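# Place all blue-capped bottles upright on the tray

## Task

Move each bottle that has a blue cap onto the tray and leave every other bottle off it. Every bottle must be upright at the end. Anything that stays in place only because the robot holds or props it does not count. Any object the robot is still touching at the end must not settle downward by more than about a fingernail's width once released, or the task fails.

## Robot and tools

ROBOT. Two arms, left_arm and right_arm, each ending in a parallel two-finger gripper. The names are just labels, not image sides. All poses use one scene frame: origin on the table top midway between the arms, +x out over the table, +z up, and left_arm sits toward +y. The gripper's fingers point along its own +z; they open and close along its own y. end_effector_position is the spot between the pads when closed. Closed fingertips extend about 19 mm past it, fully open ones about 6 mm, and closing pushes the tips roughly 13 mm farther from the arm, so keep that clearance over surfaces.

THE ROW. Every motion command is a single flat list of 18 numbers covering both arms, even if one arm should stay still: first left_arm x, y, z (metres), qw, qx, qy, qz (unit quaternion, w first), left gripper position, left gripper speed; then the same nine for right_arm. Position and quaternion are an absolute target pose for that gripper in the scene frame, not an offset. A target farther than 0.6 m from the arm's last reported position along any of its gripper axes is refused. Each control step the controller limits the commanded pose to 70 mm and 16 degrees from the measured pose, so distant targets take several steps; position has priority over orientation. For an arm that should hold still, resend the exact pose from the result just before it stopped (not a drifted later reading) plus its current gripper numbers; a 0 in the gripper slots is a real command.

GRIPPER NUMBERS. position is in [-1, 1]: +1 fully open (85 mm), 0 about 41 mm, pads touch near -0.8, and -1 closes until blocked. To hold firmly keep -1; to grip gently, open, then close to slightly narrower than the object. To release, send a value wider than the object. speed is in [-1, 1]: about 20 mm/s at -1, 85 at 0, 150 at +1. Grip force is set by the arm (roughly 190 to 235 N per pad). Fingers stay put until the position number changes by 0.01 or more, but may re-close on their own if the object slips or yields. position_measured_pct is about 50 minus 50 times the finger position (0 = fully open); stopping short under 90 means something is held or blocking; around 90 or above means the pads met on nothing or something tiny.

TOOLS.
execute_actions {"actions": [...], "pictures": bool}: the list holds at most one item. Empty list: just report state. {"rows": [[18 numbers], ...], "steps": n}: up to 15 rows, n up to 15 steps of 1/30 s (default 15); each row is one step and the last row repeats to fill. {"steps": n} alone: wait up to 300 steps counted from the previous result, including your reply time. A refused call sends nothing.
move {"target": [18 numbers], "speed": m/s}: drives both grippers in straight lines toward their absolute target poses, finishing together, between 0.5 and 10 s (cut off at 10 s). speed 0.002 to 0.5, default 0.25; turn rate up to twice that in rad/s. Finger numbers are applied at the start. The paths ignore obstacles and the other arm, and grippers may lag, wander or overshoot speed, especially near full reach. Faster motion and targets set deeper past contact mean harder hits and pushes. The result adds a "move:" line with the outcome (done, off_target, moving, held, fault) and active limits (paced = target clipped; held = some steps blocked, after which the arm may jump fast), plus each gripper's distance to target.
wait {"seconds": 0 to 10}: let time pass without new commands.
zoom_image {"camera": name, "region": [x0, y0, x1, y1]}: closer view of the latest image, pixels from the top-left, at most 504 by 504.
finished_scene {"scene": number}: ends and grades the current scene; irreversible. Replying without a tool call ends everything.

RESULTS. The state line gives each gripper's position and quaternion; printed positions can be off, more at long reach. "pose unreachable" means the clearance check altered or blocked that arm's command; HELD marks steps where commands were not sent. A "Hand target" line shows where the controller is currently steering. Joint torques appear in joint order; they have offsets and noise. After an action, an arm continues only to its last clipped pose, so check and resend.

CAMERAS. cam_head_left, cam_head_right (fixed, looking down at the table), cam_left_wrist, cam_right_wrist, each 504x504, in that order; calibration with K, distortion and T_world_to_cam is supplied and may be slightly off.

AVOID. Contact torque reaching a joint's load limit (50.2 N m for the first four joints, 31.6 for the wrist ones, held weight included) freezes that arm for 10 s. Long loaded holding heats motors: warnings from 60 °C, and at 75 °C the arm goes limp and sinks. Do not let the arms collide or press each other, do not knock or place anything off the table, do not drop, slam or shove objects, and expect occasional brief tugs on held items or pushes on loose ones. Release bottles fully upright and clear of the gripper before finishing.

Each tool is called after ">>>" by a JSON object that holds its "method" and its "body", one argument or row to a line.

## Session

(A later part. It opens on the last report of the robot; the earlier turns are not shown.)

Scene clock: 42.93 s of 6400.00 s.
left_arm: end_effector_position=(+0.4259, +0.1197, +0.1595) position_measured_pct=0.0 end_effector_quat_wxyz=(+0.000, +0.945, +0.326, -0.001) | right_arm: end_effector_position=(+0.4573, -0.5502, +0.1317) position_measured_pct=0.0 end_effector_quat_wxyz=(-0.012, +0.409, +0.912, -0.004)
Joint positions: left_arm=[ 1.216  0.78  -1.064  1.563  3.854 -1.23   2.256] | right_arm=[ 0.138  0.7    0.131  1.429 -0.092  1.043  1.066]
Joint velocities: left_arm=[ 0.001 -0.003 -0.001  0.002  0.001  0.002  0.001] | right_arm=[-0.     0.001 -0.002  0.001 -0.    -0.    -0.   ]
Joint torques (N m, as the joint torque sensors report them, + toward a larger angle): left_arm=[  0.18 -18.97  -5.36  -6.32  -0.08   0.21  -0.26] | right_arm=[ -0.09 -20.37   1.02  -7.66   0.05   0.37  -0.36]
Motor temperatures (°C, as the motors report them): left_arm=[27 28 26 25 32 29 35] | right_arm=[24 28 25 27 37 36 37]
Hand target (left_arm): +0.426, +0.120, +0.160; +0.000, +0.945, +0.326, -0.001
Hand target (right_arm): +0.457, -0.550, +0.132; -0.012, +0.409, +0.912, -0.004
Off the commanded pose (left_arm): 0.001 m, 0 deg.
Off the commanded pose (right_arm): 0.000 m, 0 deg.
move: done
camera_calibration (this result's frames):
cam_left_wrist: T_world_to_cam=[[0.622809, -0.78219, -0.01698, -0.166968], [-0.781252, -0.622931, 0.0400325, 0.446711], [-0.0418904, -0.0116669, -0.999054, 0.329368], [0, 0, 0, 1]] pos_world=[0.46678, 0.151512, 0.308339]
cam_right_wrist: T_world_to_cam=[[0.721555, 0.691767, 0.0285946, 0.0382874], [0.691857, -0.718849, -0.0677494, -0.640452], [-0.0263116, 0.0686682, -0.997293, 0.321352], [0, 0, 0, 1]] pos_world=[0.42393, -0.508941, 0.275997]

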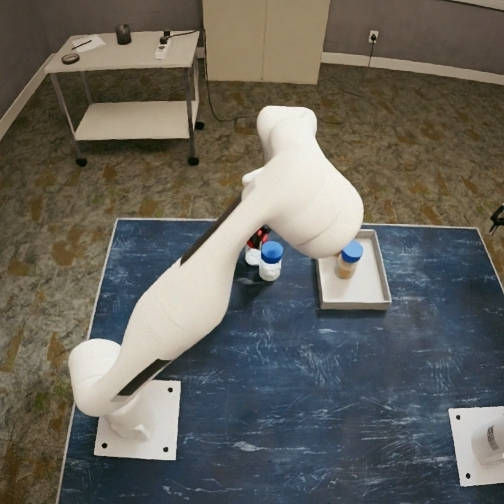

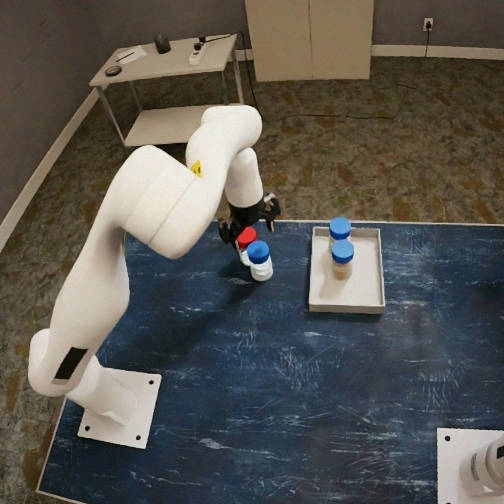

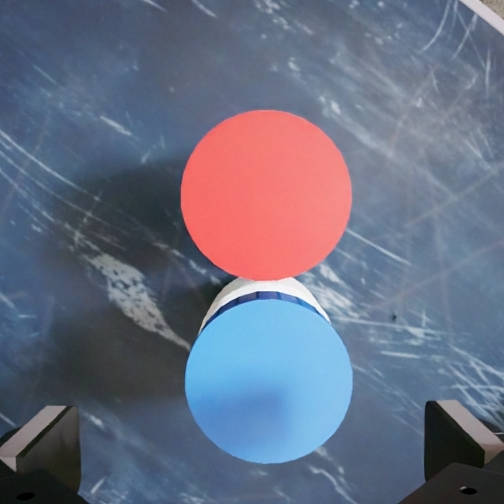

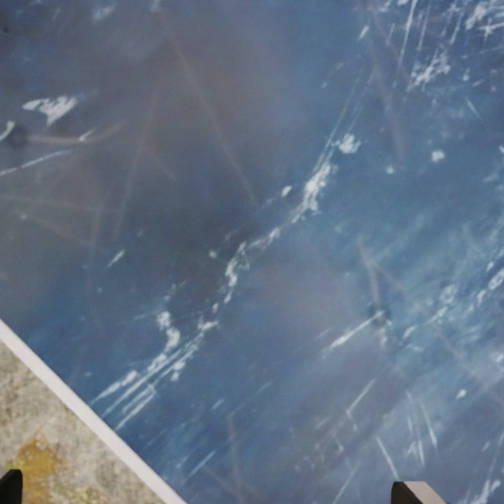

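>>> {"method": "move", "body": {
  "target": [0.429,0.1165,0.065,0,0.945,0.326,0,1,0, 0.4573,-0.5502,0.1317,-0.012,0.409,0.912,-0.004,1,0],
  "speed": 0.1
}}

>>> {"method": "move", "body": {
  "target": [0.429,0.1165,0.065,0,0.945,0.326,0,-1,0, 0.4573,-0.5502,0.1317,-0.012,0.409,0.912,-0.004,1,0]
}}

>>> {"method": "move", "body": {
  "target": [0.429,0.1165,0.2,0,0.945,0.326,0,-1,0, 0.4573,-0.5502,0.1317,-0.012,0.409,0.912,-0.004,1,0],
  "speed": 0.15
}}

>>> {"method": "move", "body": {
  "target": [0.365,-0.09,0.2,0,1,0,0,-1,0, 0.4573,-0.5502,0.1317,-0.012,0.409,0.912,-0.004,1,0],
  "speed": 0.2
}}

>>> {"method": "move", "body": {
  "target": [0.365,-0.09,0.07,0,1,0,0,-1,0, 0.4573,-0.5502,0.1317,-0.012,0.409,0.912,-0.004,1,0],
  "speed": 0.1
}}

>>> {"method": "move", "body": {
  "target": [0.365,-0.09,0.07,0,1,0,0,1,0, 0.4573,-0.5502,0.1317,-0.012,0.409,0.912,-0.004,1,0]
}}

>>> {"method": "move", "body": {
  "target": [0.365,-0.09,0.2,0,1,0,0,1,0, 0.4573,-0.5502,0.1317,-0.012,0.409,0.912,-0.004,1,0],
  "speed": 0.15
}}

>>> {"method": "move", "body": {
  "target": [0.25,0.35,0.3,0,1,0,0,1,0, 0.4573,-0.5502,0.1317,-0.012,0.409,0.912,-0.004,1,0],
  "speed": 0.3
}}

Scene clock: 46.03 s of 6400.00 s.
left_arm: end_effector_position=(+0.4289, +0.1163, +0.0654) position_measured_pct=0.0 end_effector_quat_wxyz=(+0.000, +0.945, +0.326, +0.000) | right_arm: end_effector_position=(+0.4573, -0.5502, +0.1317) position_measured_pct=0.0 end_effector_quat_wxyz=(-0.012, +0.409, +0.912, -0.004)
Joint positions: left_arm=[ 1.17   0.916 -0.966  1.647  3.992 -1.051  2.164] | right_arm=[ 0.138  0.7    0.131  1.429 -0.092  1.043  1.066]
Joint velocities: left_arm=[-0.003  0.004  0.001  0.001  0.     0.002 -0.001] | right_arm=[-0.    -0.     0.001  0.002  0.     0.     0.   ]
Joint torques (N m, as the joint torque sensors report them, + toward a larger angle): left_arm=[ -0.01 -19.99  -5.14  -4.96  -0.15  -0.24  -0.16] | right_arm=[  0.05 -20.4    1.05  -7.59   0.09   0.34  -0.43]
Motor temperatures (°C, as the motors report them): left_arm=[27 28 26 25 32 29 35] | right_arm=[24 28 25 27 37 36 37]
Hand target (left_arm): +0.429, +0.116, +0.065; -0.000, +0.945, +0.326, +0.000
Hand target (right_arm): +0.457, -0.550, +0.132; -0.012, +0.409, +0.912, -0.004
Off the commanded pose (left_arm): 0.000 m, 0 deg.
Off the commanded pose (right_arm): 0.000 m, 0 deg.
move: done
camera_calibration (this result's frames):
cam_left_wrist: T_world_to_cam=[[0.622869, -0.782145, -0.0168592, -0.173191], [-0.781272, -0.623003, 0.0384914, 0.45083], [-0.0406092, -0.0108034, -0.999117, 0.234748], [0, 0, 0, 1]] pos_world=[0.469629, 0.147944, 0.214267]
cam_right_wrist: T_world_to_cam=[[0.721555, 0.691767, 0.0285947, 0.0382873], [0.691857, -0.718849, -0.067749, -0.640452], [-0.0263112, 0.0686681, -0.997293, 0.321352], [0, 0, 0, 1]] pos_world=[0.42393, -0.508941, 0.275997]

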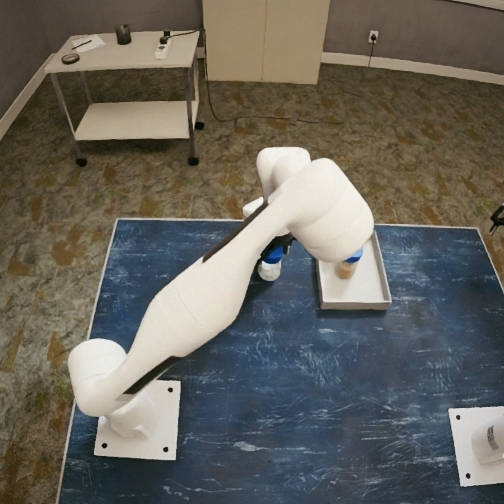

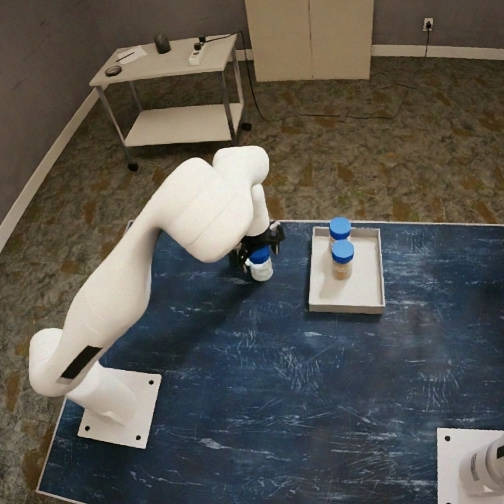

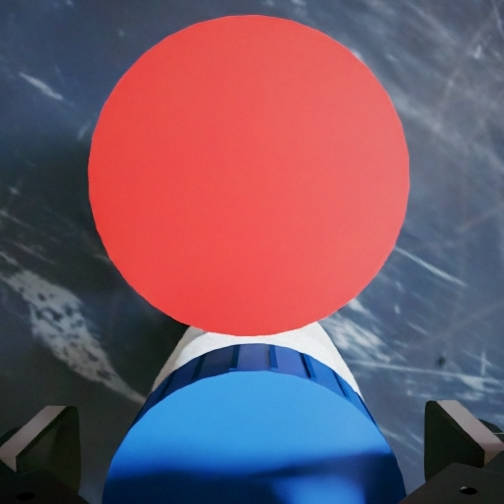

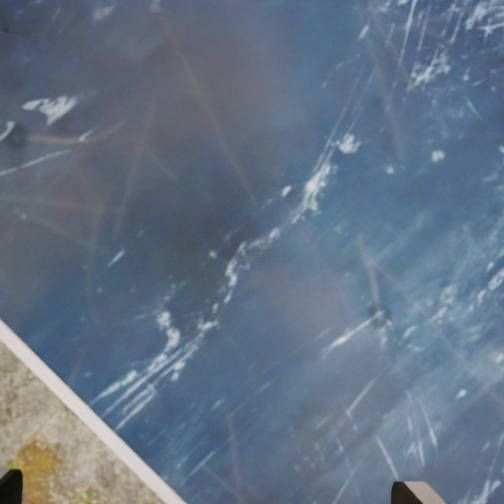

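Scene clock: 46.77 s of 6400.00 s.
left_arm: end_effector_position=(+0.4294, +0.1162, +0.0662) position_measured_pct=37.3 end_effector_quat_wxyz=(+0.001, +0.945, +0.326, +0.000) | right_arm: end_effector_position=(+0.4573, -0.5502, +0.1317) position_measured_pct=0.0 end_effector_quat_wxyz=(-0.012, +0.409, +0.912, -0.004)
Joint positions: left_arm=[ 1.17   0.915 -0.967  1.647  3.993 -1.052  2.163] | right_arm=[ 0.138  0.7    0.131  1.429 -0.092  1.043  1.066]
Joint velocities: left_arm=[ 0.     0.    -0.001 -0.001  0.001  0.001 -0.   ] | right_arm=[-0.002  0.001 -0.    -0.001  0.     0.    -0.   ]
Joint torques (N m, as the joint torque sensors report them, + toward a larger angle): left_arm=[  0.25 -18.26  -5.03  -4.67   0.29   0.41  -0.21] | right_arm=[  0.01 -20.22   1.02  -7.57   0.07   0.39  -0.35]
Motor temperatures (°C, as the motors report them): left_arm=[27 28 26 25 32 29 35] | right_arm=[24 28 25 27 37 36 37]
Hand target (left_arm): +0.429, +0.117, +0.065; +0.000, +0.945, +0.326, -0.000
Hand target (right_arm): +0.457, -0.550, +0.132; -0.012, +0.409, +0.912, -0.004
Off the commanded pose (left_arm): 0.001 m, 0 deg.
Off the commanded pose (right_arm): 0.000 m, 0 deg.
move: done
camera_calibration (this result's frames):
cam_left_wrist: T_world_to_cam=[[0.622985, -0.782084, -0.0152931, -0.17366], [-0.781213, -0.623051, 0.0389069, 0.451087], [-0.0399568, -0.0122913, -0.999126, 0.235501], [0, 0, 0, 1]] pos_world=[0.469993, 0.148128, 0.215089]
cam_right_wrist: T_world_to_cam=[[0.721555, 0.691767, 0.0285946, 0.0382874], [0.691857, -0.718849, -0.0677494, -0.640452], [-0.0263116, 0.0686683, -0.997293, 0.321352], [0, 0, 0, 1]] pos_world=[0.42393, -0.508941, 0.275997]

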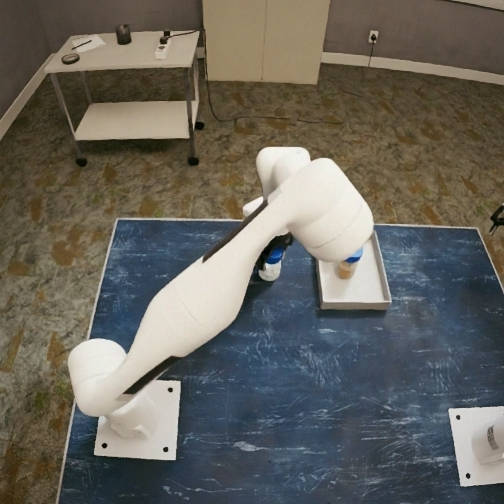

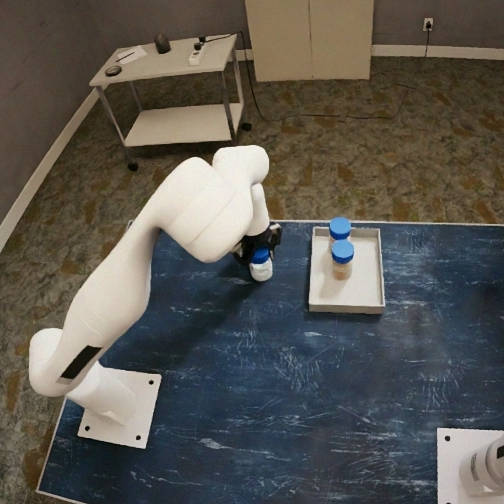

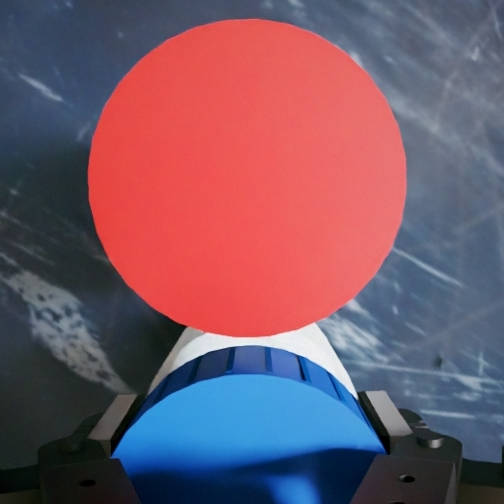

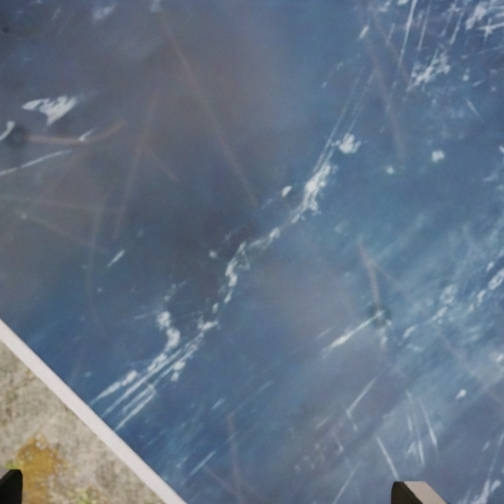

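Scene clock: 48.07 s of 6400.00 s.
left_arm: end_effector_position=(+0.4291, +0.1166, +0.1997) position_measured_pct=37.3 end_effector_quat_wxyz=(-0.000, +0.945, +0.326, -0.000) | right_arm: end_effector_position=(+0.4573, -0.5502, +0.1317) position_measured_pct=0.0 end_effector_quat_wxyz=(-0.012, +0.409, +0.912, -0.004)
Joint positions: left_arm=[ 1.219  0.739 -1.091  1.483  3.806 -1.323  2.303] | right_arm=[ 0.138  0.7    0.131  1.429 -0.092  1.043  1.066]
Joint velocities: left_arm=[ 0.002 -0.002 -0.001 -0.001  0.    -0.003  0.001] | right_arm=[ 0.    -0.001  0.    -0.    -0.     0.     0.   ]
Joint torques (N m, as the joint torque sensors report them, + toward a larger angle): left_arm=[  0.04 -19.21  -5.35  -8.19   0.11  -0.08   0.05] | right_arm=[  0.1  -20.28   1.    -7.67   0.1    0.4   -0.37]
Motor temperatures (°C, as the motors report them): left_arm=[27 28 26 25 32 29 35] | right_arm=[24 28 25 27 37 36 37]
Hand target (left_arm): +0.429, +0.117, +0.200; +0.000, +0.945, +0.326, -0.000
Hand target (right_arm): +0.457, -0.550, +0.132; -0.012, +0.409, +0.912, -0.004
Off the commanded pose (left_arm): 0.000 m, 0 deg.
Off the commanded pose (right_arm): 0.000 m, 0 deg.
move: done
camera_calibration (this result's frames):
cam_left_wrist: T_world_to_cam=[[0.622916, -0.782094, -0.0174737, -0.170631], [-0.781192, -0.62307, 0.0390237, 0.44586], [-0.0414076, -0.0106581, -0.999085, 0.369261], [0, 0, 0, 1]] pos_world=[0.469881, 0.148288, 0.348542]
cam_right_wrist: T_world_to_cam=[[0.721555, 0.691767, 0.0285946, 0.0382875], [0.691857, -0.718849, -0.0677494, -0.640452], [-0.0263116, 0.0686683, -0.997293, 0.321352], [0, 0, 0, 1]] pos_world=[0.42393, -0.508941, 0.275997]

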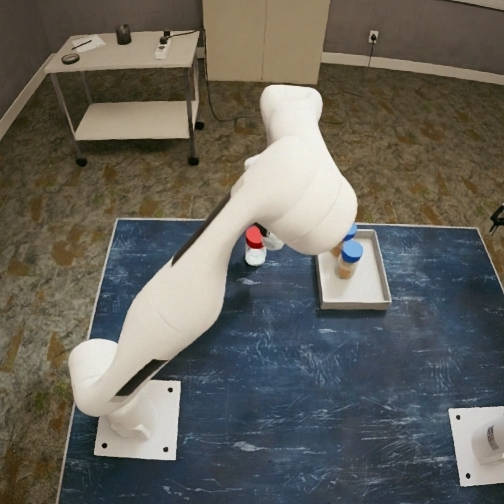

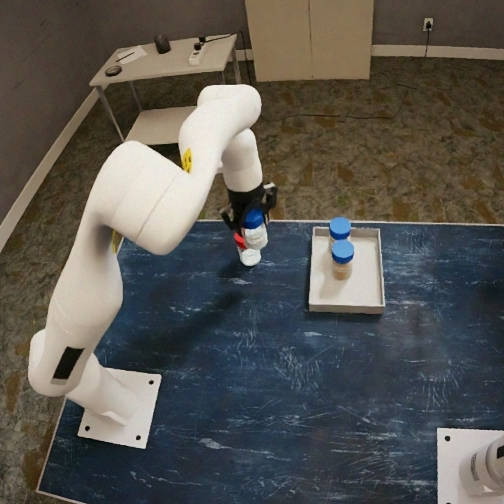

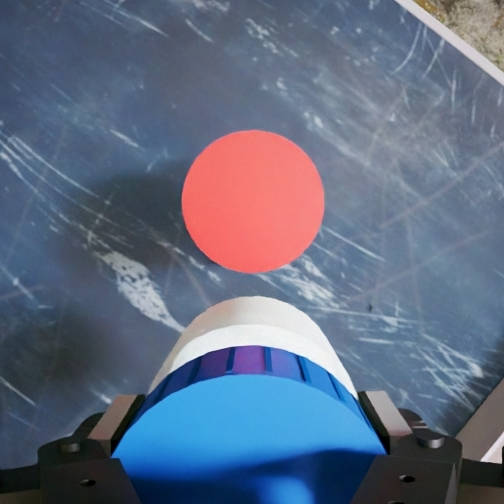

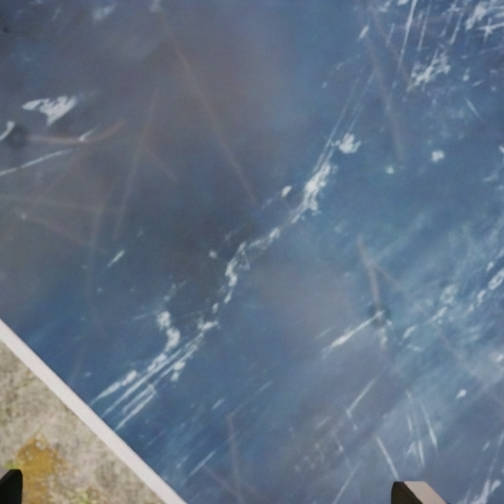

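Scene clock: 50.17 s of 6400.00 s.
left_arm: end_effector_position=(+0.3649, -0.0895, +0.2005) position_measured_pct=37.3 end_effector_quat_wxyz=(-0.001, +1.000, -0.000, +0.000) | right_arm: end_effector_position=(+0.4573, -0.5502, +0.1317) position_measured_pct=0.0 end_effector_quat_wxyz=(-0.012, +0.409, +0.912, -0.004)
Joint positions: left_arm=[ 1.318  0.899 -0.881  1.004  3.792 -1.485  2.172] | right_arm=[ 0.138  0.7    0.131  1.429 -0.092  1.043  1.066]
Joint velocities: left_arm=[-0.004  0.005  0.    -0.005  0.    -0.002  0.   ] | right_arm=[-0.001 -0.    -0.    -0.001 -0.     0.     0.   ]
Joint torques (N m, as the joint torque sensors report them, + toward a larger angle): left_arm=[  0.06 -25.71  -4.61  -7.68   0.18  -0.15   0.01] | right_arm=[  0.02 -20.31   0.97  -7.75   0.1    0.43  -0.33]
Motor temperatures (°C, as the motors report them): left_arm=[27 28 26 25 32 29 35] | right_arm=[24 28 25 27 37 36 37]
Hand target (left_arm): +0.365, -0.089, +0.200; -0.001, +1.000, +0.000, +0.000
Hand target (right_arm): +0.457, -0.550, +0.132; -0.012, +0.409, +0.912, -0.004
Off the commanded pose (left_arm): 0.001 m, 0 deg.
Off the commanded pose (right_arm): 0.000 m, 0 deg.
move: done
camera_calibration (this result's frames):
cam_left_wrist: T_world_to_cam=[[0.00810242, -0.9998, -0.0182638, -0.086855], [-0.999239, -0.00879188, 0.0379917, 0.40197], [-0.0381447, 0.0179421, -0.999111, 0.366644], [0, 0, 0, 1]] pos_world=[0.416354, -0.0898819, 0.34946]
cam_right_wrist: T_world_to_cam=[[0.721554, 0.691767, 0.0285949, 0.0382875], [0.691858, -0.718849, -0.0677492, -0.640452], [-0.0263113, 0.0686683, -0.997293, 0.321352], [0, 0, 0, 1]] pos_world=[0.42393, -0.508941, 0.275997]

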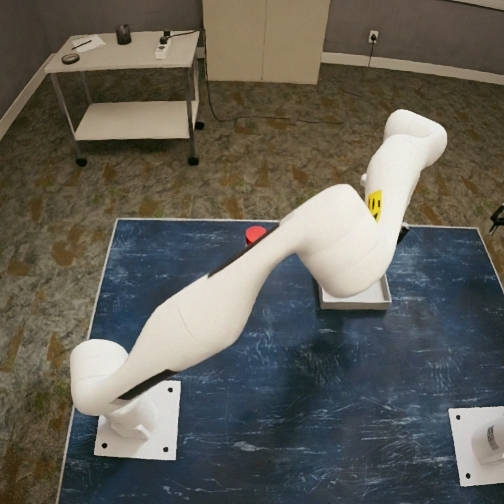

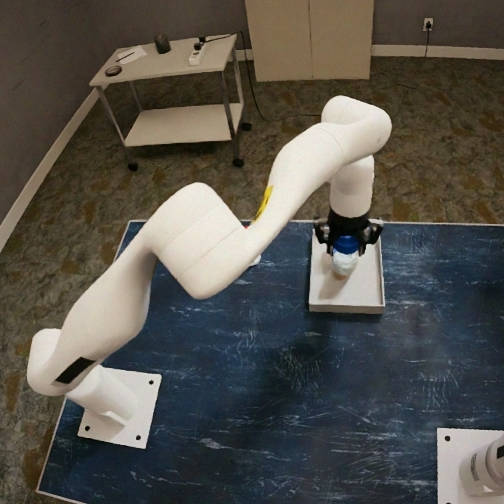

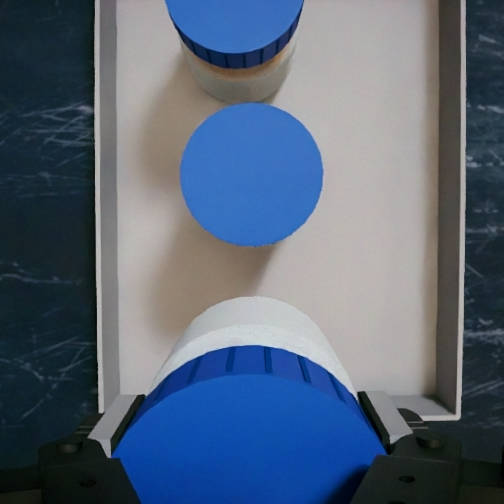

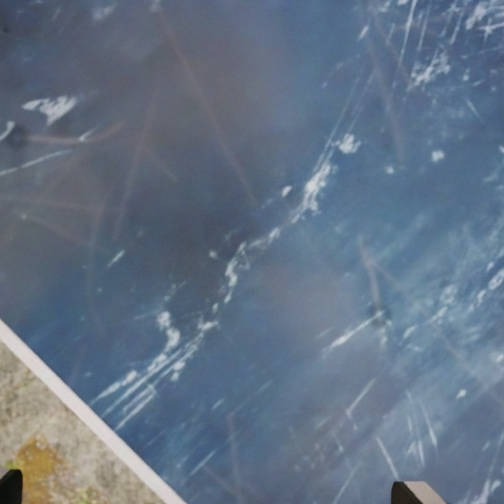

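Scene clock: 51.83 s of 6400.00 s.
left_arm: end_effector_position=(+0.3649, -0.0901, +0.0702) position_measured_pct=37.3 end_effector_quat_wxyz=(+0.000, +1.000, +0.000, +0.000) | right_arm: end_effector_position=(+0.4573, -0.5502, +0.1317) position_measured_pct=0.0 end_effector_quat_wxyz=(-0.012, +0.409, +0.912, -0.004)
Joint positions: left_arm=[ 1.333  1.038 -0.827  1.181  3.884 -1.217  2.087] | right_arm=[ 0.138  0.7    0.131  1.429 -0.092  1.043  1.066]
Joint velocities: left_arm=[-0.     0.002  0.    -0.     0.    -0.     0.   ] | right_arm=[ 0.001  0.001 -0.001  0.002 -0.    -0.    -0.   ]
Joint torques (N m, as the joint torque sensors report them, + toward a larger angle): left_arm=[ -0.05 -26.75  -5.27  -6.69  -0.14   0.18   0.12] | right_arm=[  0.   -20.28   0.91  -7.65   0.05   0.4   -0.4 ]
Motor temperatures (°C, as the motors report them): left_arm=[27 28 26 25 32 29 35] | right_arm=[24 28 25 27 37 36 37]
Hand target (left_arm): +0.365, -0.090, +0.070; -0.000, +1.000, +0.000, +0.000
Hand target (right_arm): +0.457, -0.550, +0.132; -0.012, +0.409, +0.912, -0.004
Off the commanded pose (left_arm): 0.000 m, 0 deg.
Off the commanded pose (right_arm): 0.000 m, 0 deg.
move: done
camera_calibration (this result's frames):
cam_left_wrist: T_world_to_cam=[[0.00829548, -0.999818, -0.0171985, -0.0899436], [-0.999219, -0.00895246, 0.0384814, 0.406928], [-0.0386284, 0.0168658, -0.999111, 0.236545], [0, 0, 0, 1]] pos_world=[0.416494, -0.0902737, 0.219128]
cam_right_wrist: T_world_to_cam=[[0.721555, 0.691767, 0.0285947, 0.0382873], [0.691857, -0.718849, -0.0677491, -0.640452], [-0.0263113, 0.0686681, -0.997293, 0.321352], [0, 0, 0, 1]] pos_world=[0.42393, -0.508941, 0.275997]

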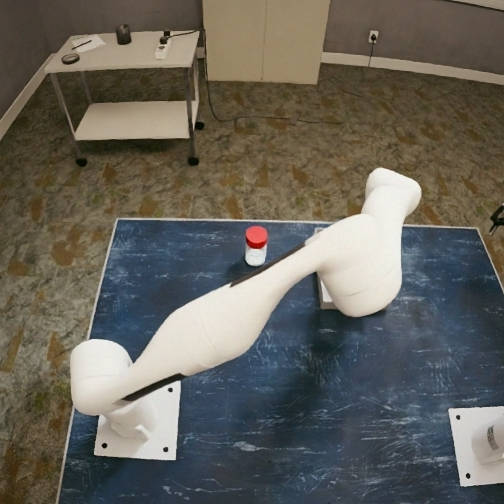

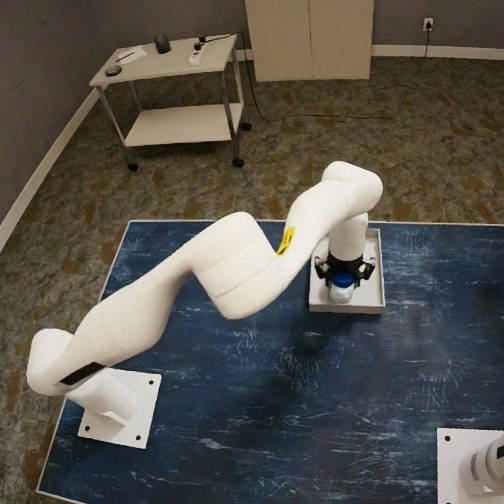

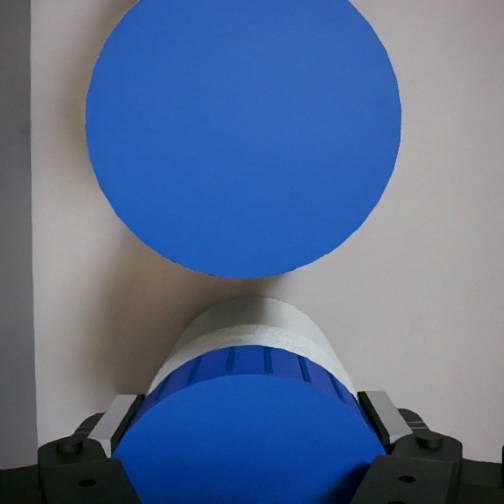

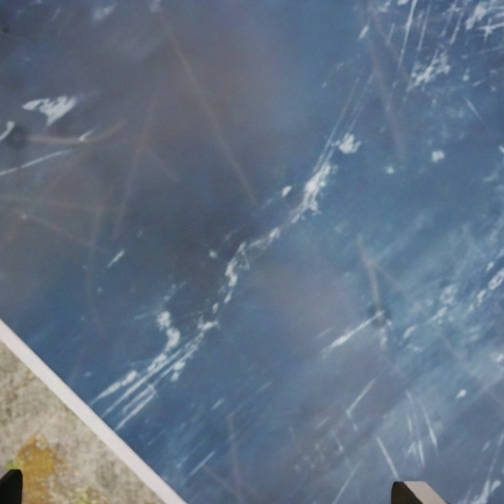

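Scene clock: 52.63 s of 6400.00 s.
left_arm: end_effector_position=(+0.3650, -0.0900, +0.0700) position_measured_pct=0.0 end_effector_quat_wxyz=(+0.000, +1.000, -0.000, +0.000) | right_arm: end_effector_position=(+0.4573, -0.5502, +0.1317) position_measured_pct=0.0 end_effector_quat_wxyz=(-0.012, +0.409, +0.912, -0.004)
Joint positions: left_arm=[ 1.333  1.039 -0.827  1.181  3.884 -1.217  2.087] | right_arm=[ 0.138  0.7    0.131  1.429 -0.092  1.043  1.066]
Joint velocities: left_arm=[ 0.001  0.    -0.    -0.001 -0.     0.    -0.002] | right_arm=[-0.    -0.001 -0.     0.001 -0.     0.     0.   ]
Joint torques (N m, as the joint torque sensors report them, + toward a larger angle): left_arm=[ -0.22 -25.14  -4.91  -6.16  -0.07  -0.05  -0.04] | right_arm=[ -0.05 -20.31   1.14  -7.65   0.02   0.4   -0.35]
Motor temperatures (°C, as the motors report them): left_arm=[27 28 26 25 32 29 35] | right_arm=[24 28 25 27 37 36 37]
Hand target (left_arm): +0.365, -0.090, +0.070; +0.000, +1.000, -0.000, +0.000
Hand target (right_arm): +0.457, -0.550, +0.132; -0.012, +0.409, +0.912, -0.004
Off the commanded pose (left_arm): 0.000 m, 0 deg.
Off the commanded pose (right_arm): 0.000 m, 0 deg.
move: done
camera_calibration (this result's frames):
cam_left_wrist: T_world_to_cam=[[0.0082606, -0.999818, -0.0172197, -0.0898655], [-0.999211, -0.0089221, 0.0386991, 0.406994], [-0.0388456, 0.0168864, -0.999103, 0.236407], [0, 0, 0, 1]] pos_world=[0.416598, -0.0902099, 0.218897]
cam_right_wrist: T_world_to_cam=[[0.721555, 0.691767, 0.0285946, 0.0382874], [0.691857, -0.718849, -0.0677493, -0.640452], [-0.0263115, 0.0686683, -0.997293, 0.321352], [0, 0, 0, 1]] pos_world=[0.42393, -0.508941, 0.275997]

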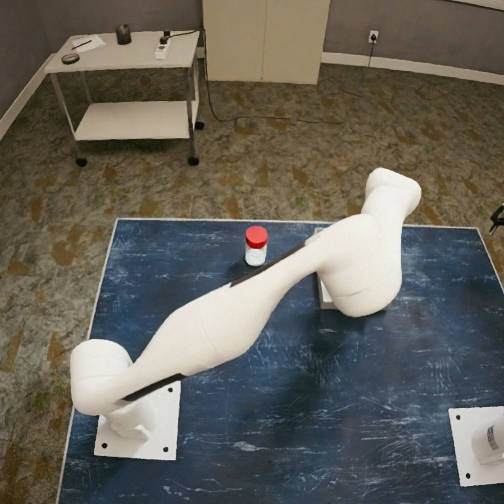

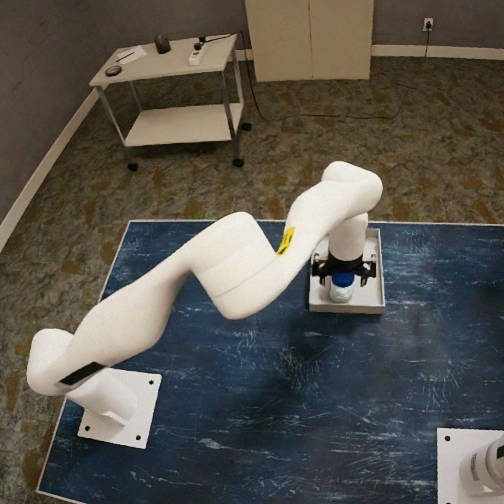

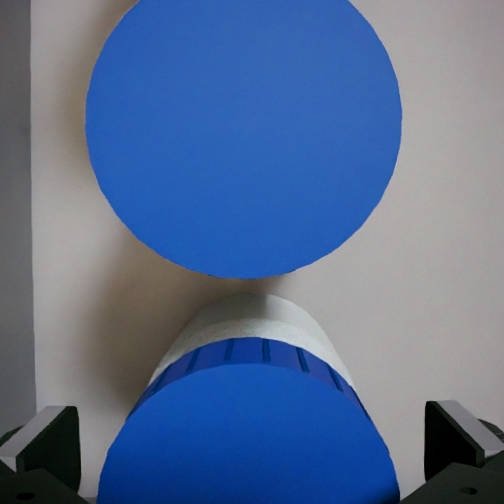

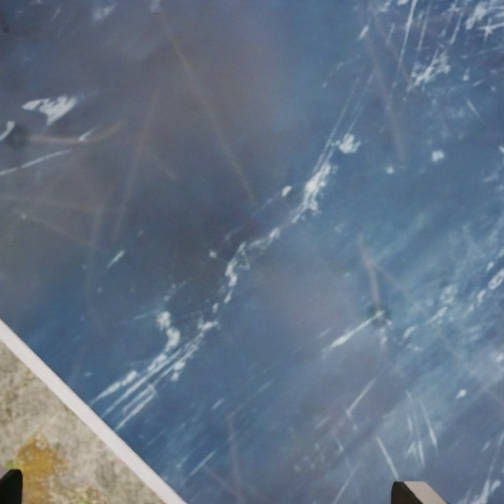

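Scene clock: 53.90 s of 6400.00 s.
left_arm: end_effector_position=(+0.3650, -0.0900, +0.1999) position_measured_pct=0.0 end_effector_quat_wxyz=(+0.000, +1.000, -0.000, -0.000) | right_arm: end_effector_position=(+0.4573, -0.5502, +0.1317) position_measured_pct=0.0 end_effector_quat_wxyz=(-0.012, +0.409, +0.912, -0.004)
Joint positions: left_arm=[ 1.317  0.9   -0.88   1.003  3.793 -1.484  2.172] | right_arm=[ 0.138  0.7    0.131  1.429 -0.092  1.043  1.066]
Joint velocities: left_arm=[-0.002 -0.001 -0.    -0.002 -0.    -0.001 -0.001] | right_arm=[-0.001  0.     0.001 -0.     0.     0.     0.   ]
Joint torques (N m, as the joint torque sensors report them, + toward a larger angle): left_arm=[  0.1  -24.33  -4.27  -6.81  -0.02   0.24  -0.21] | right_arm=[ -0.05 -20.24   1.13  -7.67   0.09   0.42  -0.35]
Motor temperatures (°C, as the motors report them): left_arm=[27 28 26 25 32 29 35] | right_arm=[24 28 25 27 37 36 37]
Hand target (left_arm): +0.365, -0.090, +0.200; +0.000, +1.000, -0.000, -0.000
Hand target (right_arm): +0.457, -0.550, +0.132; -0.012, +0.409, +0.912, -0.004
Off the commanded pose (left_arm): 0.000 m, 0 deg.
Off the commanded pose (right_arm): 0.000 m, 0 deg.
move: done
camera_calibration (this result's frames):
cam_left_wrist: T_world_to_cam=[[0.00804089, -0.999821, -0.0171226, -0.0875802], [-0.999205, -0.00870204, 0.038895, 0.401907], [-0.039037, 0.0167963, -0.999097, 0.366204], [0, 0, 0, 1]] pos_world=[0.416587, -0.0902179, 0.348742]
cam_right_wrist: T_world_to_cam=[[0.721555, 0.691767, 0.0285946, 0.0382874], [0.691857, -0.718849, -0.0677493, -0.640452], [-0.0263115, 0.0686682, -0.997293, 0.321352], [0, 0, 0, 1]] pos_world=[0.42393, -0.508941, 0.275997]

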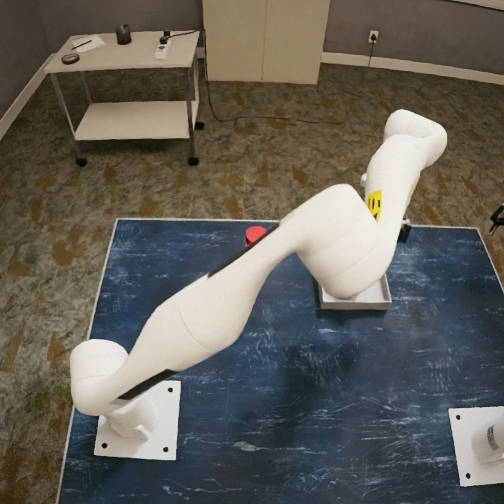

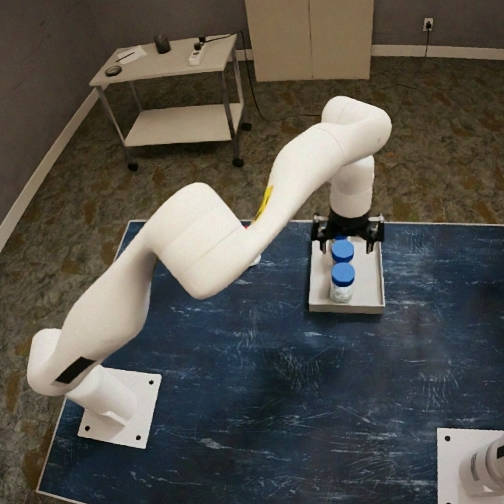

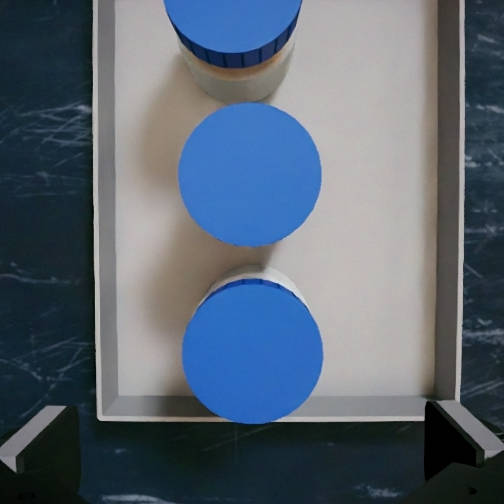

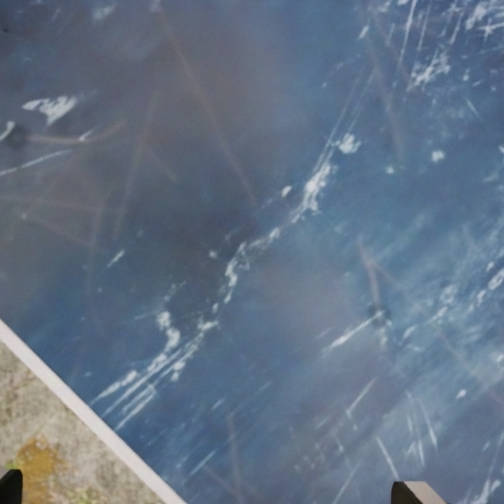

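Scene clock: 56.33 s of 6400.00 s.
left_arm: end_effector_position=(+0.2505, +0.3497, +0.2988) position_measured_pct=0.0 end_effector_quat_wxyz=(-0.001, +1.000, -0.002, -0.000) | right_arm: end_effector_position=(+0.4573, -0.5502, +0.1317) position_measured_pct=0.0 end_effector_quat_wxyz=(-0.012, +0.409, +0.912, -0.004)
Joint positions: left_arm=[ 1.603 -0.359 -0.96   2.025  2.84  -1.34   2.306] | right_arm=[ 0.138  0.7    0.131  1.429 -0.092  1.043  1.066]
Joint velocities: left_arm=[-0.011 -0.017  0.002  0.003 -0.005  0.001  0.007] | right_arm=[ 0.001 -0.    -0.     0.002 -0.     0.     0.   ]
Joint torques (N m, as the joint torque sensors report them, + toward a larger angle): left_arm=[-0.01  1.46  1.83 -8.12 -0.11 -0.17 -0.08] | right_arm=[  0.07 -20.16   1.06  -7.67   0.08   0.45  -0.42]
Motor temperatures (°C, as the motors report them): left_arm=[27 28 26 25 32 29 35] | right_arm=[24 29 25 27 37 36 37]
Hand target (left_arm): +0.251, +0.350, +0.299; -0.000, +1.000, -0.001, -0.000
Hand target (right_arm): +0.457, -0.550, +0.132; -0.012, +0.409, +0.912, -0.004
Off the commanded pose (left_arm): 0.001 m, 0 deg.
Off the commanded pose (right_arm): 0.000 m, 0 deg.
move: done
camera_calibration (this result's frames):
cam_left_wrist: T_world_to_cam=[[0.00370189, -0.99981, -0.0191571, 0.356346], [-0.999215, -0.00445377, 0.0393553, 0.285923], [-0.0394332, 0.0189964, -0.999042, 0.452548], [0, 0, 0, 1]] pos_world=[0.302225, 0.348954, 0.447688]
cam_right_wrist: T_world_to_cam=[[0.721555, 0.691767, 0.0285947, 0.0382874], [0.691857, -0.718849, -0.0677493, -0.640452], [-0.0263115, 0.0686683, -0.997293, 0.321352], [0, 0, 0, 1]] pos_world=[0.42393, -0.508941, 0.275997]

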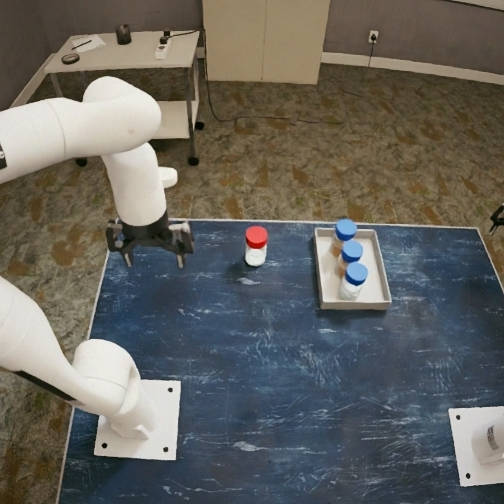

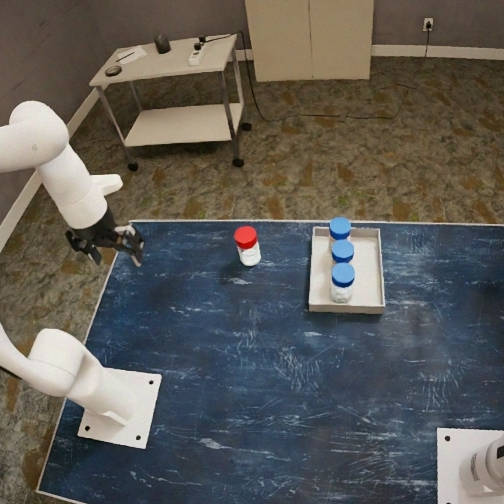

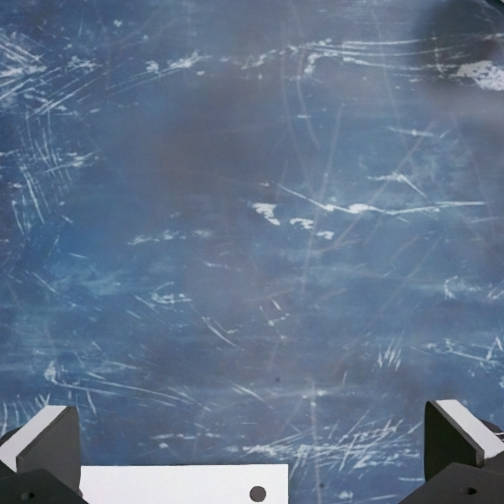

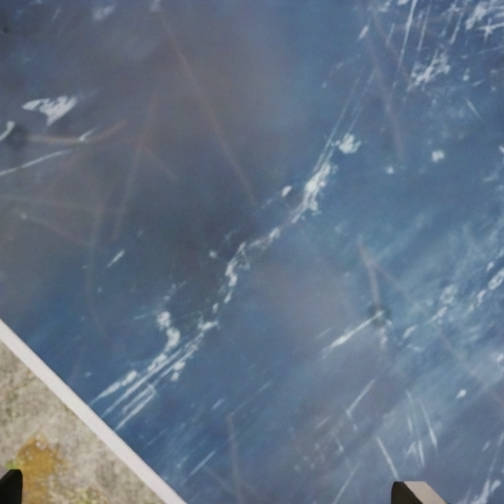

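>>> {"method": "finished_scene", "body": {
  "scene": 1
}}

The scene is finished: the task was done.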